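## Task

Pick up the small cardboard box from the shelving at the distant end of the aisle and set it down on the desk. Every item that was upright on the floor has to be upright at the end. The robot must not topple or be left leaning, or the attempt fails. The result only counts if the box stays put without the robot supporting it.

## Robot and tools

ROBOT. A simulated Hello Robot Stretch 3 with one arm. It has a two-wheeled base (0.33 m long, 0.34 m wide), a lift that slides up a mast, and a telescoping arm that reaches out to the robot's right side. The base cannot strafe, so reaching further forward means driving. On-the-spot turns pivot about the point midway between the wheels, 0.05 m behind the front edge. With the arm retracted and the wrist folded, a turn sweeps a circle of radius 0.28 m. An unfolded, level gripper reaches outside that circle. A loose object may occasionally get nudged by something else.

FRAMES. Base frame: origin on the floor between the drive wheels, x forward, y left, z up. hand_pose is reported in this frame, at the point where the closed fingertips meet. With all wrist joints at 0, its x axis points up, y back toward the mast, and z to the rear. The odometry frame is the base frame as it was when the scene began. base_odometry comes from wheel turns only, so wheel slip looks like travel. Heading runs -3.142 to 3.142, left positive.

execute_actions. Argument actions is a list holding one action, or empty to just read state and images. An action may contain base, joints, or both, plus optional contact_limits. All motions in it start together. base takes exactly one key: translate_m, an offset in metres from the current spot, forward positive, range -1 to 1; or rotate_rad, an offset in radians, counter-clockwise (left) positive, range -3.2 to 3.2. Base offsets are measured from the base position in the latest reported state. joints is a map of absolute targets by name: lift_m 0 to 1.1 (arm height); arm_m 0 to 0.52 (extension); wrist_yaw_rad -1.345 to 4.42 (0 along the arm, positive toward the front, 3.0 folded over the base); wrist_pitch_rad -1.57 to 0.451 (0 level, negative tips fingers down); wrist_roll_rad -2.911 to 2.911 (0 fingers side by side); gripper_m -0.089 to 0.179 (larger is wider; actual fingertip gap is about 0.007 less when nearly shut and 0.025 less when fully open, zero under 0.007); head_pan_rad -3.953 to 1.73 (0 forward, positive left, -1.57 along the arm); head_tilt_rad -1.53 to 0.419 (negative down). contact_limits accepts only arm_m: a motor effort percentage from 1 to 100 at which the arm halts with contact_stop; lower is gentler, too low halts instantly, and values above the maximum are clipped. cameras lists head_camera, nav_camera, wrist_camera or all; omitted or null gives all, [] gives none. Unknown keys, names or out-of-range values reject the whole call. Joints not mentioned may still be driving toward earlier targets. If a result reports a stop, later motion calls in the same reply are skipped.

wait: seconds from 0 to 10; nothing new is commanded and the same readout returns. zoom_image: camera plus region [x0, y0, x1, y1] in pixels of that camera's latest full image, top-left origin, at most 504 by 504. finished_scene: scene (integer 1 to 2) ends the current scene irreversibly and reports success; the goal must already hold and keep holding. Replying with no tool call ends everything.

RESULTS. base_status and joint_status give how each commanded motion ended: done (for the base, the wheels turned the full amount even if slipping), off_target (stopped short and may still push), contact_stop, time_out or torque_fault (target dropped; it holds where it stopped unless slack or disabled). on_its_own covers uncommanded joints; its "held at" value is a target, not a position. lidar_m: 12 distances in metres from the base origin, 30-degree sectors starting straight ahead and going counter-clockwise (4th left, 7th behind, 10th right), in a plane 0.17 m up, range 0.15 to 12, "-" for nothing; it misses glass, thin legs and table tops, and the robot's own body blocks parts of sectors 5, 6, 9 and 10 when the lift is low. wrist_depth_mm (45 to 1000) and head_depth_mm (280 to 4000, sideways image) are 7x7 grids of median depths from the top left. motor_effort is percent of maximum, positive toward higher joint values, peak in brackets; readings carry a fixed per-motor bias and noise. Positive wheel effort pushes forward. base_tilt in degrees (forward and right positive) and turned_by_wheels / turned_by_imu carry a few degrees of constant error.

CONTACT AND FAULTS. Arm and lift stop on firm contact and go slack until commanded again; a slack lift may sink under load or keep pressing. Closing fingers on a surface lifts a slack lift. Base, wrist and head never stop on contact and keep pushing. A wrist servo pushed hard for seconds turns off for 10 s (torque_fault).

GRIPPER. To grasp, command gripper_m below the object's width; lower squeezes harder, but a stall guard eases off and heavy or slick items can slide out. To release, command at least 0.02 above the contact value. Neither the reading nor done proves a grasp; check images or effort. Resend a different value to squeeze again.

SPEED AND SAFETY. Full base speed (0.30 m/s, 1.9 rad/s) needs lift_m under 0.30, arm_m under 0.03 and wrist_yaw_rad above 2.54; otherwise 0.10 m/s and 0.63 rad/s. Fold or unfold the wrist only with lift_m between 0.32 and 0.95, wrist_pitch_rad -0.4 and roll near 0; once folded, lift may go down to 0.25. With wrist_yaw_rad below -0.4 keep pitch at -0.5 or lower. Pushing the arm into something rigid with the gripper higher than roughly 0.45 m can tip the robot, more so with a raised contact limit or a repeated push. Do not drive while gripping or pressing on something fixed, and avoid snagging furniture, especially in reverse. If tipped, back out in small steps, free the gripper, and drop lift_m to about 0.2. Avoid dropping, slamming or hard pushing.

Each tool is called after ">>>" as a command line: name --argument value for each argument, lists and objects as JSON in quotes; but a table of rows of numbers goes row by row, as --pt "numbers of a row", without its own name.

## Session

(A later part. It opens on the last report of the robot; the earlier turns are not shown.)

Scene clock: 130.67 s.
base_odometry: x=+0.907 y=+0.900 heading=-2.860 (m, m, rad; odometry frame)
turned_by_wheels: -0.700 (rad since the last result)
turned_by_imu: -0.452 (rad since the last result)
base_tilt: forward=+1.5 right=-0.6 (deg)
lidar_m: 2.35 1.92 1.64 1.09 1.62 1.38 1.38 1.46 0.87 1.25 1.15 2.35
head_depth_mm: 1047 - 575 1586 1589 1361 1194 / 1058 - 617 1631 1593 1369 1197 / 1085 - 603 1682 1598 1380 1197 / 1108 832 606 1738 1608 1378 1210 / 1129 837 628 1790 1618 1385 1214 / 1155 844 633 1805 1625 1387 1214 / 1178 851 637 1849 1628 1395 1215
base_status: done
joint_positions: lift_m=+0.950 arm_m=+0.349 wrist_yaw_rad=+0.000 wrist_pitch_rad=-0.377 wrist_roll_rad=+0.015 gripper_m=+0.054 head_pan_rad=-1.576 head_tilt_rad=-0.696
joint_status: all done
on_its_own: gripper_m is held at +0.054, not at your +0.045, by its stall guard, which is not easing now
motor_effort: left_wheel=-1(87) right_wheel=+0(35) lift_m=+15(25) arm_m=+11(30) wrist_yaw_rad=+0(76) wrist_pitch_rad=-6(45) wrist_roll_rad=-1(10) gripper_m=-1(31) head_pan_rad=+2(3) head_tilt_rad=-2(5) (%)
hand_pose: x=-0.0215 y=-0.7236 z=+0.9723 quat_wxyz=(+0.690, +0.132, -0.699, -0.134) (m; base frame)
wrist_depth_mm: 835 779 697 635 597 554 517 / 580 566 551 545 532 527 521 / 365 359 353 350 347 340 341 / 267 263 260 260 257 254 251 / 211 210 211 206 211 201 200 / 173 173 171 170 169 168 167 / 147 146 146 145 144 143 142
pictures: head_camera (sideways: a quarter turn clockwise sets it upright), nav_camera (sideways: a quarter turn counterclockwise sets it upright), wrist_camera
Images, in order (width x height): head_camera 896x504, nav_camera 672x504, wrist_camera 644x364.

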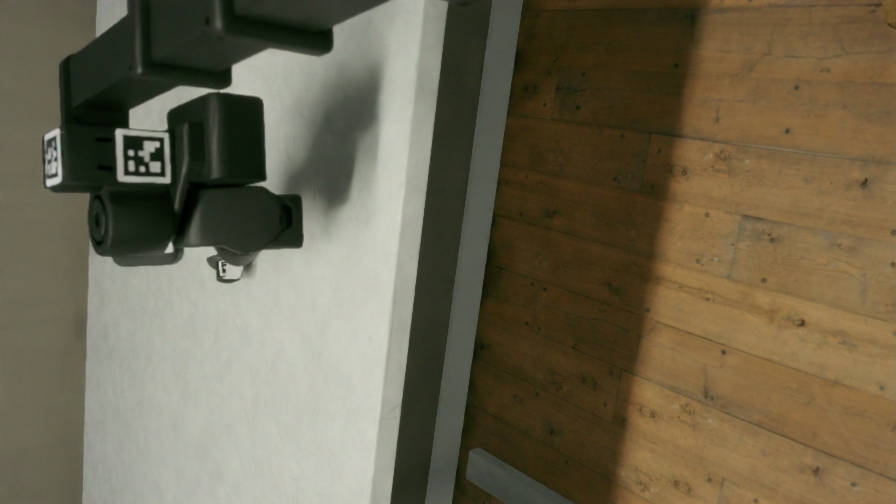

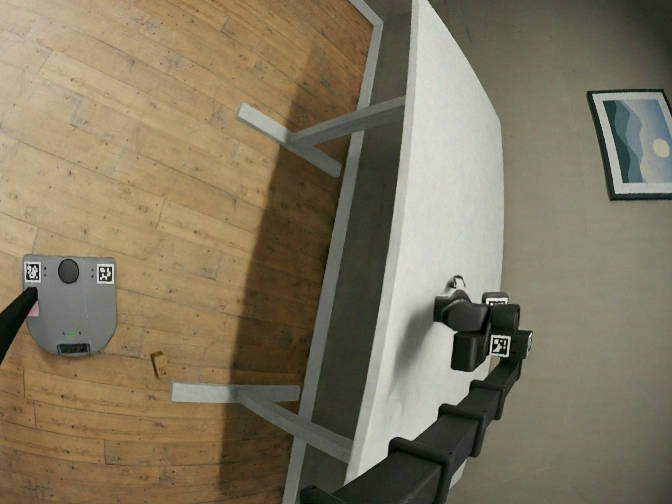

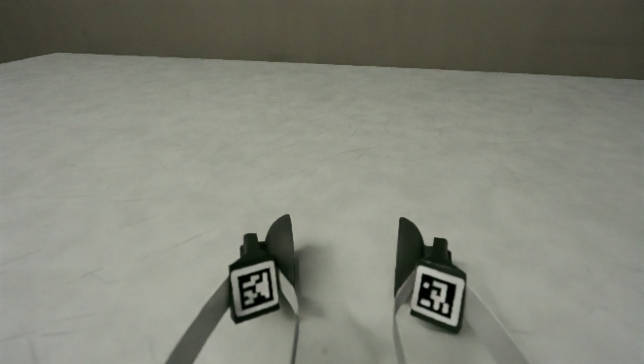

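>>> execute_actions --actions '[{"joints":{"arm_m":0.0,"lift_m":1.05,"gripper_m":0.15}}]' --cameras '[]'

>>> execute_actions --actions '[{"base":{"translate_m":-0.33},"joints":{"lift_m":0.5,"wrist_pitch_rad":-1.5,"wrist_roll_rad":1.57,"head_tilt_rad":-1.3}}]'

Scene clock: 134.90 s.
base_odometry: x=+0.907 y=+0.900 heading=-2.860 (m, m, rad; odometry frame)
turned_by_wheels: +0.000 (rad since the last result)
turned_by_imu: +0.001 (rad since the last result)
base_tilt: forward=+1.5 right=-0.6 (deg)
lidar_m: 2.35 1.91 1.64 1.09 1.62 1.38 1.38 1.46 0.87 1.25 1.16 2.35
head_depth_mm: 1046 - - - - 1331 1193 / 1068 - - - - - 1193 / 1094 - - - - 1321 1198 / 1112 - 602 - 1602 1372 1206 / 1128 833 651 1797 1612 1379 1212 / 1148 844 645 1809 1611 1385 1211 / 1179 849 637 1851 1625 1393 1216
base_status: not commanded
joint_positions: lift_m=+1.050 arm_m=+0.003 wrist_yaw_rad=+0.001 wrist_pitch_rad=-0.413 wrist_roll_rad=+0.015 gripper_m=+0.150 head_pan_rad=-1.576 head_tilt_rad=-0.696
joint_status: all done
joint sent to its limit — the command would take arm_m past its lower limit, so that joint was sent only as far as its limit.
motor_effort: left_wheel=+0(0) right_wheel=-1(2) lift_m=+23(26) arm_m=-5(8) wrist_yaw_rad=-1(2) wrist_pitch_rad=+4(6) wrist_roll_rad=-1(0) gripper_m=-1(80) head_pan_rad=+3(3) head_tilt_rad=-2(2) (%)
hand_pose: x=-0.0214 y=-0.3734 z=+1.0636 quat_wxyz=(+0.687, +0.144, -0.697, -0.146) (m; base frame)
wrist_depth_mm: - - - 975 873 860 790 / 948 859 810 803 813 767 760 / 557 555 555 547 540 538 527 / 431 419 418 418 409 410 406 / - 388 351 337 334 332 330 / - - - - 296 284 275 / - - - - - - 528
pictures: none
No camera images: the call's "cameras" was empty. Leave "cameras" out to get every camera's image.

Scene clock: 140.73 s.
base_odometry: x=+1.224 y=+0.992 heading=-2.860 (m, m, rad; odometry frame)
turned_by_wheels: +0.000 (rad since the last result)
turned_by_imu: +0.001 (rad since the last result)
base_tilt: forward=+1.4 right=-0.4 (deg)
lidar_m: 2.66 2.05 1.13 1.16 1.24 1.06 1.06 1.21 0.72 1.17 1.34 1.37
head_depth_mm: 1412 1434 1368 1311 1254 - - / 954 1411 1363 1330 - - - / 1481 1435 1356 1306 - - 1156 / 1494 1443 1374 1318 - 1201 1163 / 1500 1443 1384 1320 1262 1214 1166 / 1515 1453 1386 1323 1265 1218 1169 / 1524 1449 1382 1328 1266 1214 1168
base_status: done
joint_positions: lift_m=+0.500 arm_m=+0.003 wrist_yaw_rad=+0.001 wrist_pitch_rad=-1.491 wrist_roll_rad=+1.564 gripper_m=+0.150 head_pan_rad=-1.576 head_tilt_rad=-1.284
joint_status: all done
motor_effort: left_wheel=+0(6) right_wheel=+0(4) lift_m=+15(21) arm_m=-5(5) wrist_yaw_rad=+0(0) wrist_pitch_rad=-2(3) wrist_roll_rad=+2(4) gripper_m=+0(0) head_pan_rad=+2(2) head_tilt_rad=-9(47) (%)
hand_pose: x=-0.0215 y=-0.1444 z=+0.3816 quat_wxyz=(+0.003, +0.002, -0.735, -0.679) (m; base frame)
wrist_depth_mm: 534 541 528 508 - - - / 577 525 541 531 - - - / 599 572 554 547 - - - / 614 602 548 550 - - - / 644 619 607 563 554 - 514 / 662 646 628 590 574 543 523 / 685 658 627 606 586 562 544
pictures: head_camera (sideways: a quarter turn clockwise sets it upright), nav_camera (sideways: a quarter turn counterclockwise sets it upright), wrist_camera
Images, in order (width x height): head_camera 896x504, nav_camera 672x504, wrist_camera 644x364.

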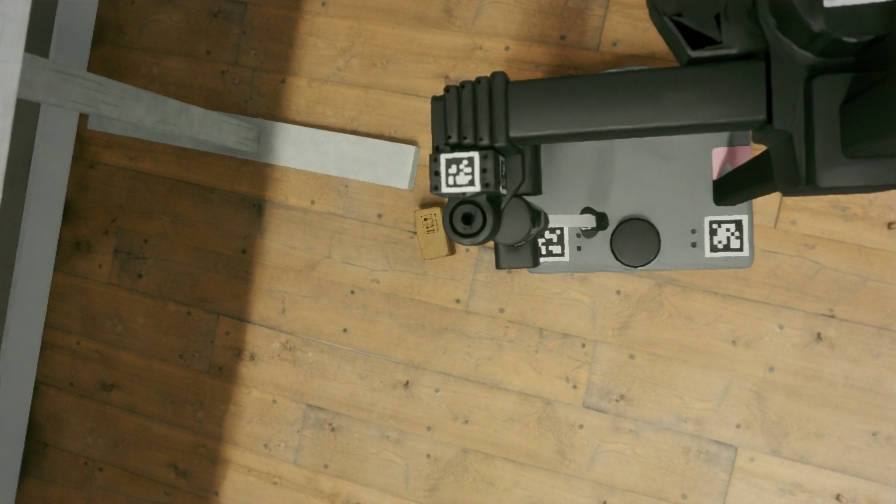

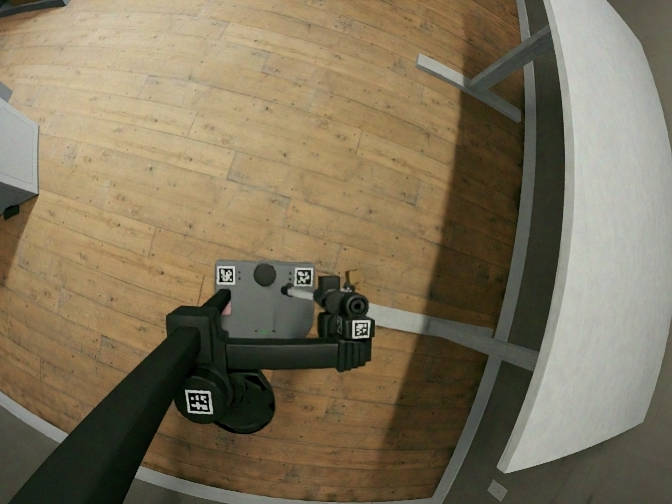

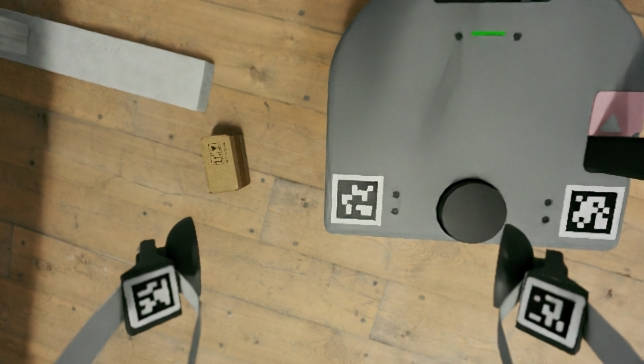

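>>> execute_actions --actions '[{"joints":{"arm_m":0.18}}]' --cameras '[]'

>>> execute_actions --actions '[{"joints":{"lift_m":0.25}}]' --cameras '["wrist_camera","head_camera"]'

Scene clock: 143.60 s.
base_odometry: x=+1.224 y=+0.992 heading=-2.860 (m, m, rad; odometry frame)
turned_by_wheels: +0.000 (rad since the last result)
turned_by_imu: +0.001 (rad since the last result)
base_tilt: forward=+1.4 right=-0.5 (deg)
lidar_m: 2.67 2.06 1.13 1.16 1.24 1.06 1.06 1.21 0.72 1.17 1.34 1.37
head_depth_mm: 1412 1438 1371 1311 1254 - - / 952 1403 1380 1321 - - - / 1478 1445 - 1307 - - 1160 / 1493 1441 1394 1304 1279 1199 1166 / 1495 1452 1372 1321 1263 1211 1167 / 1508 1449 1383 1326 1266 1213 1165 / 1524 1457 1387 1319 1268 1216 1164
base_status: not commanded
joint_positions: lift_m=+0.500 arm_m=+0.180 wrist_yaw_rad=+0.000 wrist_pitch_rad=-1.492 wrist_roll_rad=+1.565 gripper_m=+0.150 head_pan_rad=-1.576 head_tilt_rad=-1.284
joint_status: all done
motor_effort: left_wheel=+0(0) right_wheel=+0(0) lift_m=+15(15) arm_m=+5(5) wrist_yaw_rad=+0(0) wrist_pitch_rad=-2(2) wrist_roll_rad=+2(2) gripper_m=+0(1) head_pan_rad=+3(3) head_tilt_rad=-9(9) (%)
hand_pose: x=-0.0215 y=-0.3205 z=+0.3816 quat_wxyz=(+0.002, +0.002, -0.734, -0.679) (m; base frame)
wrist_depth_mm: 418 511 523 515 495 485 - / 585 569 499 517 513 - - / 599 572 563 536 529 - - / 619 603 567 556 541 - - / 631 602 588 566 545 - - / 659 612 608 582 571 574 526 / 680 641 648 609 584 553 541
pictures: none
No camera images: the call's "cameras" was empty. Leave "cameras" out to get every camera's image.

Scene clock: 146.70 s.
base_odometry: x=+1.224 y=+0.992 heading=-2.860 (m, m, rad; odometry frame)
turned_by_wheels: +0.000 (rad since the last result)
turned_by_imu: +0.001 (rad since the last result)
base_tilt: forward=+1.4 right=-0.5 (deg)
lidar_m: 2.67 2.05 1.13 1.16 1.24 1.06 1.06 1.21 0.71 1.17 1.34 1.37
head_depth_mm: 1416 1435 1372 1309 1257 - 1146 / 950 1409 1359 1316 - - - / 1482 1441 1382 1298 - - 1151 / 1496 1439 1374 1307 1279 1193 1163 / 1499 1444 1376 1321 1262 1214 1165 / 1513 1448 1386 1321 1266 1211 1170 / 1521 1449 1383 1319 1263 1212 1171
base_status: not commanded
joint_positions: lift_m=+0.250 arm_m=+0.180 wrist_yaw_rad=+0.000 wrist_pitch_rad=-1.492 wrist_roll_rad=+1.565 gripper_m=+0.150 head_pan_rad=-1.576 head_tilt_rad=-1.284
joint_status: all done
motor_effort: left_wheel=+0(0) right_wheel=-1(1) lift_m=+15(14) arm_m=+5(5) wrist_yaw_rad=-1(0) wrist_pitch_rad=-2(2) wrist_roll_rad=+2(2) gripper_m=+0(0) head_pan_rad=+2(3) head_tilt_rad=-9(9) (%)
hand_pose: x=-0.0215 y=-0.3205 z=+0.1316 quat_wxyz=(+0.002, +0.002, -0.734, -0.679) (m; base frame)
wrist_depth_mm: 259 251 245 276 263 253 - / 304 298 255 275 270 262 - / 316 304 293 286 278 269 - / 326 314 304 235 284 276 - / 338 326 311 240 293 286 - / 346 334 323 311 303 295 - / 361 350 334 320 308 299 -
pictures: head_camera (sideways: a quarter turn clockwise sets it upright), wrist_camera
Images, in order (width x height): head_camera 896x504, wrist_camera 644x364.

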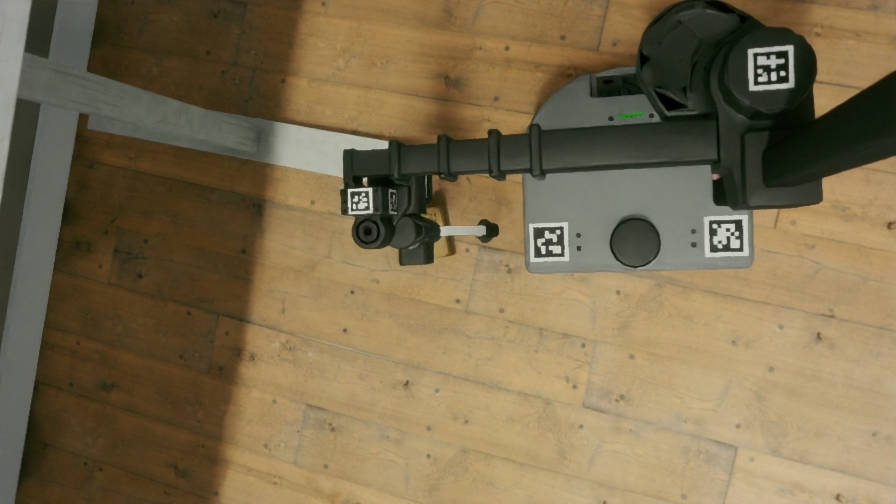

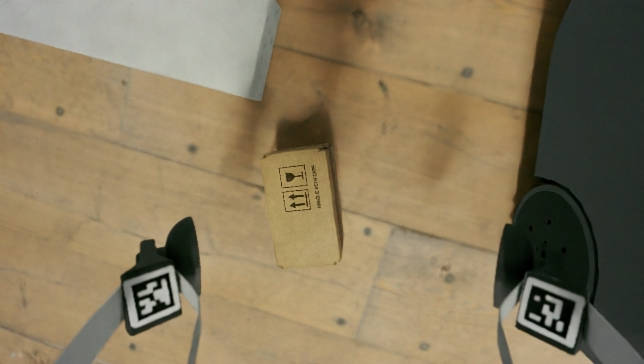

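>>> execute_actions --actions '[{"base":{"translate_m":-0.015},"joints":{"arm_m":0.2,"lift_m":0.15}}]' --cameras '["wrist_camera"]'

>>> execute_actions --actions '[{"joints":{"gripper_m":0.035}}]' --cameras '["wrist_camera"]'

>>> execute_actions --actions '[{"joints":{"lift_m":0.6,"arm_m":0.05}}]' --cameras '["wrist_camera"]'

Scene clock: 148.70 s.
base_odometry: x=+1.238 y=+0.996 heading=-2.860 (m, m, rad; odometry frame)
turned_by_wheels: +0.000 (rad since the last result)
turned_by_imu: +0.001 (rad since the last result)
base_tilt: forward=+1.4 right=-0.4 (deg)
lidar_m: 2.68 2.06 1.14 1.18 1.22 1.04 1.04 1.20 0.71 0.71 1.33 1.38
head_depth_mm: 1411 1434 1370 1311 1253 1205 1160 / 936 1404 1370 1315 1276 - 1166 / 1480 1444 1358 1314 - - 1157 / 1494 1445 1374 1312 1277 1194 1162 / 1506 1443 1383 1316 1262 1210 1165 / 1514 1443 1389 1317 1259 1213 1169 / 1516 1454 1385 1328 1266 1215 1167
base_status: done
joint_positions: lift_m=+0.150 arm_m=+0.200 wrist_yaw_rad=+0.000 wrist_pitch_rad=-1.492 wrist_roll_rad=+1.565 gripper_m=+0.150 head_pan_rad=-1.576 head_tilt_rad=-1.284
joint_status: all done
motor_effort: left_wheel=+0(6) right_wheel=+0(4) lift_m=+15(17) arm_m=+5(5) wrist_yaw_rad=+0(0) wrist_pitch_rad=-2(2) wrist_roll_rad=+2(2) gripper_m=-1(0) head_pan_rad=+2(2) head_tilt_rad=-9(10) (%)
hand_pose: x=-0.0215 y=-0.3404 z=+0.0316 quat_wxyz=(+0.002, +0.002, -0.734, -0.679) (m; base frame)
wrist_depth_mm: 155 152 149 176 171 166 162 / 197 156 157 180 175 170 165 / 204 198 192 186 180 174 169 / 212 205 197 188 184 179 173 / 216 210 200 133 189 184 177 / 223 219 208 137 195 189 182 / 232 222 216 140 200 194 -
pictures: wrist_camera
Images, in order (width x height): wrist_camera 644x364.

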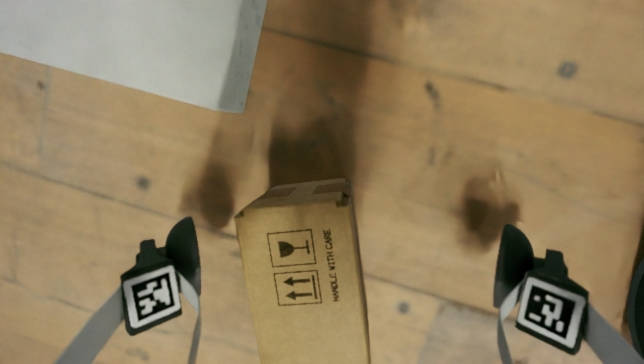

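Scene clock: 150.33 s.
base_odometry: x=+1.238 y=+0.996 heading=-2.860 (m, m, rad; odometry frame)
turned_by_wheels: +0.000 (rad since the last result)
turned_by_imu: +0.000 (rad since the last result)
base_tilt: forward=+1.4 right=-0.5 (deg)
lidar_m: 2.69 2.06 1.14 1.19 1.22 1.04 1.05 1.19 0.71 0.71 1.33 1.37
head_depth_mm: 1417 1439 1371 1307 1251 1199 1158 / 937 1411 1364 1308 1287 - 1168 / 1483 1448 1358 1310 - - 1153 / 1491 1440 1375 1297 1274 1195 1164 / 1496 1450 1384 1323 1265 1213 1165 / 1510 1449 1387 1319 1266 1215 1170 / 1511 1444 1384 1324 1265 1214 1169
base_status: not commanded
joint_positions: lift_m=+0.150 arm_m=+0.200 wrist_yaw_rad=+0.000 wrist_pitch_rad=-1.492 wrist_roll_rad=+1.565 gripper_m=+0.035 head_pan_rad=-1.576 head_tilt_rad=-1.284
joint_status: all done
motor_effort: left_wheel=+0(0) right_wheel=+0(0) lift_m=+14(16) arm_m=+5(5) wrist_yaw_rad=+0(0) wrist_pitch_rad=-2(2) wrist_roll_rad=+2(2) gripper_m=-10(87) head_pan_rad=+2(2) head_tilt_rad=-10(9) (%)
hand_pose: x=-0.0215 y=-0.3404 z=+0.0316 quat_wxyz=(+0.002, +0.002, -0.734, -0.679) (m; base frame)
wrist_depth_mm: 156 152 149 177 171 166 161 / 199 156 156 182 174 170 165 / 203 199 191 185 181 174 169 / 208 204 198 188 184 179 174 / 217 211 204 130 128 183 178 / 224 216 212 133 130 187 183 / 231 223 215 138 199 192 188
pictures: wrist_camera
Images, in order (width x height): wrist_camera 644x364.

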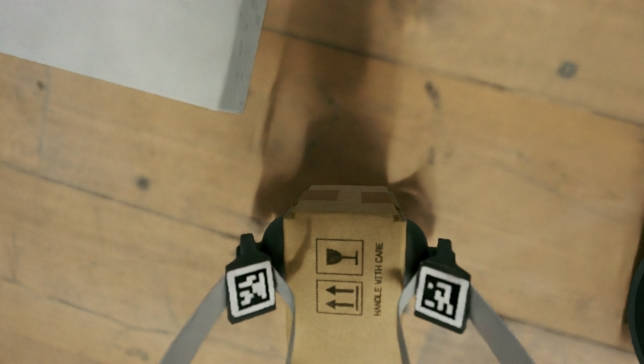

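Scene clock: 155.27 s.
base_odometry: x=+1.238 y=+0.996 heading=-2.860 (m, m, rad; odometry frame)
turned_by_wheels: +0.000 (rad since the last result)
turned_by_imu: +0.001 (rad since the last result)
base_tilt: forward=+1.4 right=-0.5 (deg)
lidar_m: 2.69 2.06 1.13 1.19 1.22 1.04 1.04 1.19 0.71 0.71 1.34 1.38
head_depth_mm: 1415 1432 1372 1319 1260 - - / 932 1404 1378 - - - - / 1479 1440 1372 1299 - - 1160 / 1489 1445 1380 1311 1274 1197 1161 / 1502 1455 1381 1320 1266 1215 1163 / 1512 1446 1388 1320 1267 1212 1170 / 1522 1451 1385 1330 1266 1217 1173
base_status: not commanded
joint_positions: lift_m=+0.600 arm_m=+0.050 wrist_yaw_rad=+0.000 wrist_pitch_rad=-1.491 wrist_roll_rad=+1.565 gripper_m=+0.035 head_pan_rad=-1.576 head_tilt_rad=-1.284
joint_status: all done
motor_effort: left_wheel=+0(0) right_wheel=-1(0) lift_m=+24(27) arm_m=-5(8) wrist_yaw_rad=+0(0) wrist_pitch_rad=-2(15) wrist_roll_rad=+2(2) gripper_m=-10(12) head_pan_rad=+2(3) head_tilt_rad=-9(9) (%)
hand_pose: x=-0.0215 y=-0.1915 z=+0.4810 quat_wxyz=(+0.002, +0.002, -0.735, -0.679) (m; base frame)
wrist_depth_mm: 646 625 625 612 590 - 561 / 679 628 614 628 - - 565 / 723 680 663 629 - - - / 719 710 688 641 - - 589 / 745 720 709 130 128 634 611 / 762 752 733 133 130 645 635 / 811 774 730 139 681 674 649
pictures: wrist_camera
Images, in order (width x height): wrist_camera 644x364.

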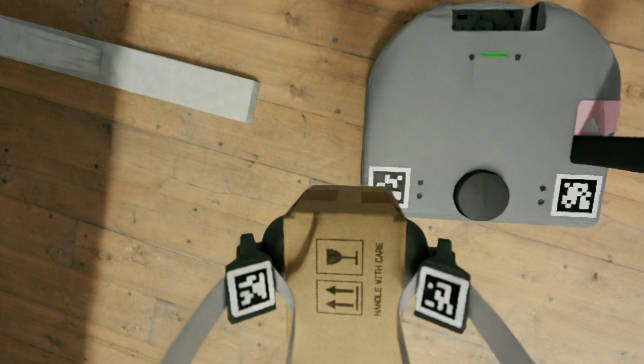

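>>> execute_actions --actions '[{"base":{"translate_m":0.35},"joints":{"lift_m":1.1,"wrist_pitch_rad":-0.9,"arm_m":0.0,"head_tilt_rad":-0.6}}]' --cameras '[]'

>>> execute_actions --actions '[{"joints":{"arm_m":0.42}}]'

Scene clock: 161.00 s.
base_odometry: x=+0.902 y=+0.899 heading=-2.860 (m, m, rad; odometry frame)
turned_by_wheels: +0.000 (rad since the last result)
turned_by_imu: +0.002 (rad since the last result)
base_tilt: forward=+1.4 right=-0.5 (deg)
lidar_m: 2.34 1.92 1.64 1.09 1.62 1.38 1.38 1.46 0.87 1.25 1.15 2.34
head_depth_mm: - - - - - 1400 1236 / - - - - - 1402 1245 / - - - - - 1386 1251 / 1127 1074 741 607 - 1421 1250 / 1143 1087 749 608 - 1464 1253 / 1173 1096 752 614 1752 1470 1261 / 1195 1110 757 641 1739 1469 1263
base_status: done
joint_positions: lift_m=+1.099 arm_m=+0.003 wrist_yaw_rad=+0.000 wrist_pitch_rad=-0.918 wrist_roll_rad=+1.565 gripper_m=+0.035 head_pan_rad=-1.576 head_tilt_rad=-0.606
joint_status: all done
joint sent to its limit — the command would take arm_m past its lower limit, so that joint was sent only as far as its limit.
motor_effort: left_wheel=-1(6) right_wheel=-1(2) lift_m=+24(26) arm_m=-5(6) wrist_yaw_rad=+1(0) wrist_pitch_rad=+5(4) wrist_roll_rad=+1(2) gripper_m=-10(11) head_pan_rad=+3(2) head_tilt_rad=+3(41) (%)
hand_pose: x=-0.0215 y=-0.2846 z=+1.0195 quat_wxyz=(+0.003, +0.001, -0.896, -0.443) (m; base frame)
wrist_depth_mm: 692 427 309 - - 960 858 / 730 453 324 - - 984 883 / 792 476 340 - - - 887 / 853 493 363 - - - 931 / 865 519 384 131 129 - 912 / 976 545 400 134 131 - 916 / 993 590 - 138 - - 906
pictures: none
No camera images: the call's "cameras" was empty. Leave "cameras" out to get every camera's image.

Scene clock: 165.27 s.
base_odometry: x=+0.902 y=+0.899 heading=-2.860 (m, m, rad; odometry frame)
turned_by_wheels: +0.000 (rad since the last result)
turned_by_imu: +0.001 (rad since the last result)
base_tilt: forward=+1.4 right=-0.5 (deg)
lidar_m: 2.34 1.92 1.64 1.09 1.62 1.39 1.39 1.47 0.87 1.25 1.15 2.35
head_depth_mm: 1052 1038 722 554 1618 1436 1235 / 1082 986 729 560 1663 1443 1240 / - 993 703 581 1691 1444 1245 / 1109 812 681 585 1737 1459 1253 / 1145 1082 746 608 1739 1463 1256 / 1168 1099 752 616 1751 1463 1261 / 1194 1110 757 641 1743 1476 1266
base_status: not commanded
joint_positions: lift_m=+1.099 arm_m=+0.420 wrist_yaw_rad=+0.000 wrist_pitch_rad=-0.916 wrist_roll_rad=+1.567 gripper_m=+0.035 head_pan_rad=-1.576 head_tilt_rad=-0.606
joint_status: all done
motor_effort: left_wheel=+0(1) right_wheel=-1(0) lift_m=+23(25) arm_m=+5(5) wrist_yaw_rad=-1(1) wrist_pitch_rad=+5(5) wrist_roll_rad=+1(2) gripper_m=-10(10) head_pan_rad=+2(3) head_tilt_rad=+3(3) (%)
hand_pose: x=-0.0215 y=-0.7013 z=+1.0197 quat_wxyz=(+0.002, +0.001, -0.897, -0.443) (m; base frame)
wrist_depth_mm: 470 435 301 236 194 163 140 / 497 450 310 243 195 166 142 / 535 462 324 248 201 169 146 / 546 488 332 243 200 171 147 / 581 515 361 130 129 174 149 / 609 535 400 134 131 173 151 / 654 586 354 138 202 175 152
pictures: head_camera (sideways: a quarter turn clockwise sets it upright), nav_camera (sideways: a quarter turn counterclockwise sets it upright), wrist_camera
Images, in order (width x height): head_camera 896x504, nav_camera 672x504, wrist_camera 644x364.

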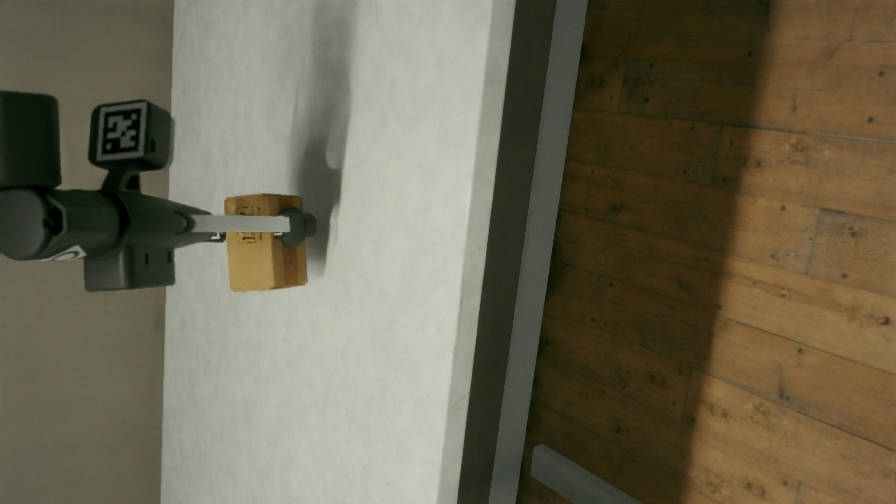

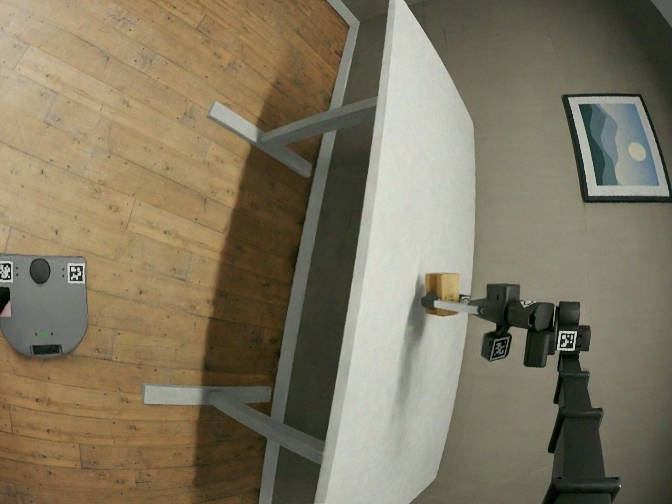

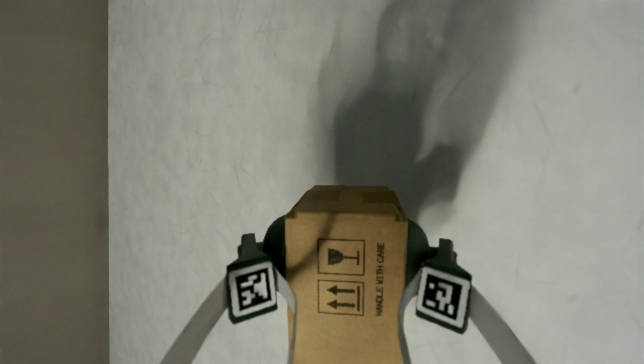

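>>> execute_actions --actions '[{"joints":{"lift_m":1.06}}]' --cameras '["head_camera"]'

>>> execute_actions --actions '[{"joints":{"gripper_m":0.12}}]' --cameras '[]'

>>> execute_actions --actions '[{"joints":{"lift_m":1.1,"wrist_pitch_rad":-0.2}}]' --cameras '["head_camera"]'

Scene clock: 167.23 s.
base_odometry: x=+0.902 y=+0.899 heading=-2.860 (m, m, rad; odometry frame)
turned_by_wheels: +0.000 (rad since the last result)
turned_by_imu: +0.000 (rad since the last result)
base_tilt: forward=+1.4 right=-0.5 (deg)
lidar_m: 2.34 1.92 1.64 1.09 1.62 1.39 1.38 1.47 0.87 1.25 1.15 2.34
head_depth_mm: 1082 1036 724 555 1620 1436 1237 / 1065 991 729 560 1676 1441 1241 / - 943 707 582 1694 1444 1249 / 1130 - 679 586 1732 1451 1250 / 1145 1086 747 612 1753 1466 1257 / 1175 1099 752 615 1756 1469 1263 / 1195 1114 760 643 1738 1467 1266
base_status: not commanded
joint_positions: lift_m=+1.063 arm_m=+0.420 wrist_yaw_rad=+0.000 wrist_pitch_rad=-0.891 wrist_roll_rad=+1.567 gripper_m=+0.035 head_pan_rad=-1.576 head_tilt_rad=-0.605
joint_status: lift_m contact_stop (moved -0.036 of -0.039)
on_its_own: lift_m is slack since a contact_stop, until your next command for it
motor_effort: left_wheel=-1(2) right_wheel=+0(1) lift_m=+20(24) arm_m=+5(5) wrist_yaw_rad=+0(0) wrist_pitch_rad=-2(5) wrist_roll_rad=+1(1) gripper_m=-12(12) head_pan_rad=+2(3) head_tilt_rad=+3(4) (%)
hand_pose: x=-0.0215 y=-0.7068 z=+0.9876 quat_wxyz=(+0.002, +0.001, -0.902, -0.431) (m; base frame)
wrist_depth_mm: 474 382 262 199 162 136 117 / 497 400 270 205 165 138 118 / 519 417 278 210 170 140 120 / 549 436 287 204 170 143 122 / 575 470 316 128 160 145 123 / 600 489 355 131 126 146 125 / 645 553 310 134 172 144 127
pictures: head_camera (sideways: a quarter turn clockwise sets it upright)
Images, in order (width x height): head_camera 896x504.

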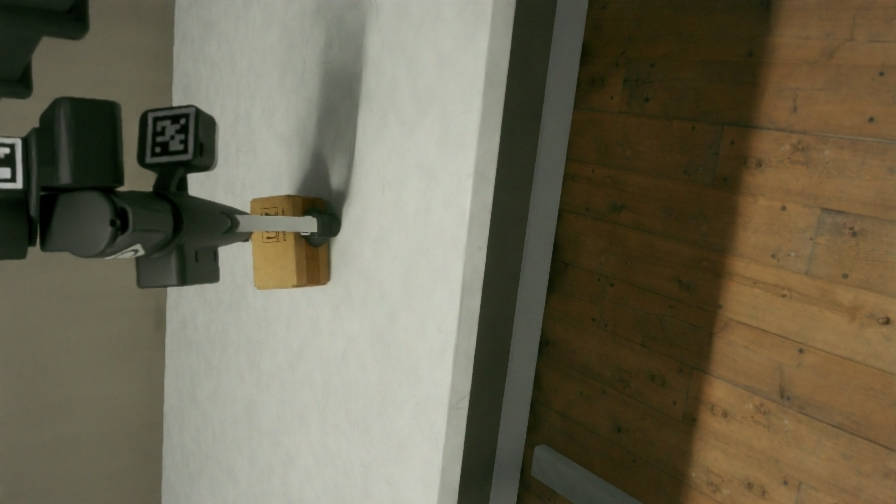

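not run: a stop came earlier in this reply.

not run: a stop came earlier in this reply.

>>> execute_actions --actions '[{"joints":{"gripper_m":0.13,"lift_m":1.07}}]' --cameras '[]'

>>> execute_actions --actions '[{"joints":{"lift_m":1.1,"wrist_pitch_rad":-0.1}}]' --cameras '["head_camera"]'

Scene clock: 168.90 s.
base_odometry: x=+0.902 y=+0.899 heading=-2.860 (m, m, rad; odometry frame)
turned_by_wheels: +0.000 (rad since the last result)
turned_by_imu: +0.000 (rad since the last result)
base_tilt: forward=+1.5 right=-0.5 (deg)
lidar_m: 2.35 1.91 1.64 1.09 1.62 1.39 1.39 1.46 0.87 1.25 1.15 2.35
head_depth_mm: 1070 1036 723 555 1630 1436 1242 / 1073 988 730 560 1669 1441 1237 / - 941 709 582 1695 1447 1245 / 1124 955 705 586 1731 1458 1255 / 1144 1087 747 611 1741 1458 1255 / 1171 1101 753 615 1758 1464 1260 / 1191 1113 759 641 1735 1477 1264
base_status: not commanded
joint_positions: lift_m=+1.070 arm_m=+0.420 wrist_yaw_rad=+0.000 wrist_pitch_rad=-0.835 wrist_roll_rad=+1.567 gripper_m=+0.130 head_pan_rad=-1.576 head_tilt_rad=-0.605
joint_status: all done
motor_effort: left_wheel=-1(1) right_wheel=+0(0) lift_m=+19(25) arm_m=+2(5) wrist_yaw_rad=+1(0) wrist_pitch_rad=-18(18) wrist_roll_rad=+1(1) gripper_m=+11(88) head_pan_rad=+3(2) head_tilt_rad=+3(3) (%)
hand_pose: x=-0.0215 y=-0.7187 z=+1.0024 quat_wxyz=(+0.002, +0.001, -0.914, -0.406) (m; base frame)
wrist_depth_mm: 456 474 306 224 176 145 124 / 488 497 314 230 180 148 125 / 509 536 320 234 182 151 127 / 537 559 329 229 178 153 129 / 573 585 329 158 172 152 131 / 594 671 335 163 174 148 132 / 622 618 370 166 181 165 132
pictures: none
No camera images: the call's "cameras" was empty. Leave "cameras" out to get every camera's image.

Scene clock: 170.13 s.
base_odometry: x=+0.902 y=+0.899 heading=-2.860 (m, m, rad; odometry frame)
turned_by_wheels: +0.000 (rad since the last result)
turned_by_imu: +0.000 (rad since the last result)
base_tilt: forward=+1.5 right=-0.5 (deg)
lidar_m: 2.34 1.92 1.64 1.09 1.62 1.39 1.38 1.46 0.87 1.25 1.15 2.34
head_depth_mm: 1049 1040 723 555 1626 1434 1238 / 1095 1048 729 560 1659 1445 1239 / 1135 1059 734 581 1699 1452 1249 / 1158 1043 741 585 1730 1458 1250 / 1143 1084 747 611 1739 1462 1257 / 1169 1098 753 614 1749 1470 1261 / 1195 1111 759 643 1737 1469 1267
base_status: not commanded
joint_positions: lift_m=+1.099 arm_m=+0.420 wrist_yaw_rad=+0.000 wrist_pitch_rad=-0.124 wrist_roll_rad=+1.567 gripper_m=+0.130 head_pan_rad=-1.576 head_tilt_rad=-0.605
joint_status: all done
motor_effort: left_wheel=-1(1) right_wheel=+0(0) lift_m=+23(27) arm_m=+2(3) wrist_yaw_rad=+1(1) wrist_pitch_rad=+7(17) wrist_roll_rad=+1(1) gripper_m=+0(11) head_pan_rad=+3(2) head_tilt_rad=+2(3) (%)
hand_pose: x=-0.0214 y=-0.8160 z=+1.1819 quat_wxyz=(+0.002, +0.000, -0.998, -0.063) (m; base frame)
wrist_depth_mm: 519 526 543 550 562 377 264 / 533 552 567 577 596 378 265 / 574 591 621 638 629 382 264 / 608 626 637 672 662 378 262 / 658 688 695 720 662 355 264 / 715 718 753 799 663 - 263 / 762 780 803 852 673 402 250
pictures: head_camera (sideways: a quarter turn clockwise sets it upright)
Images, in order (width x height): head_camera 896x504.

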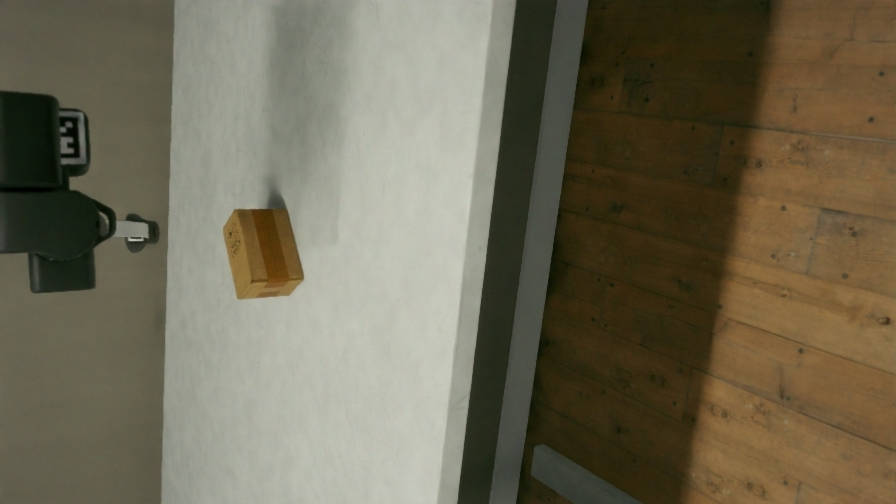

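>>> finished_scene --scene 1

The scene is finished: the task was done.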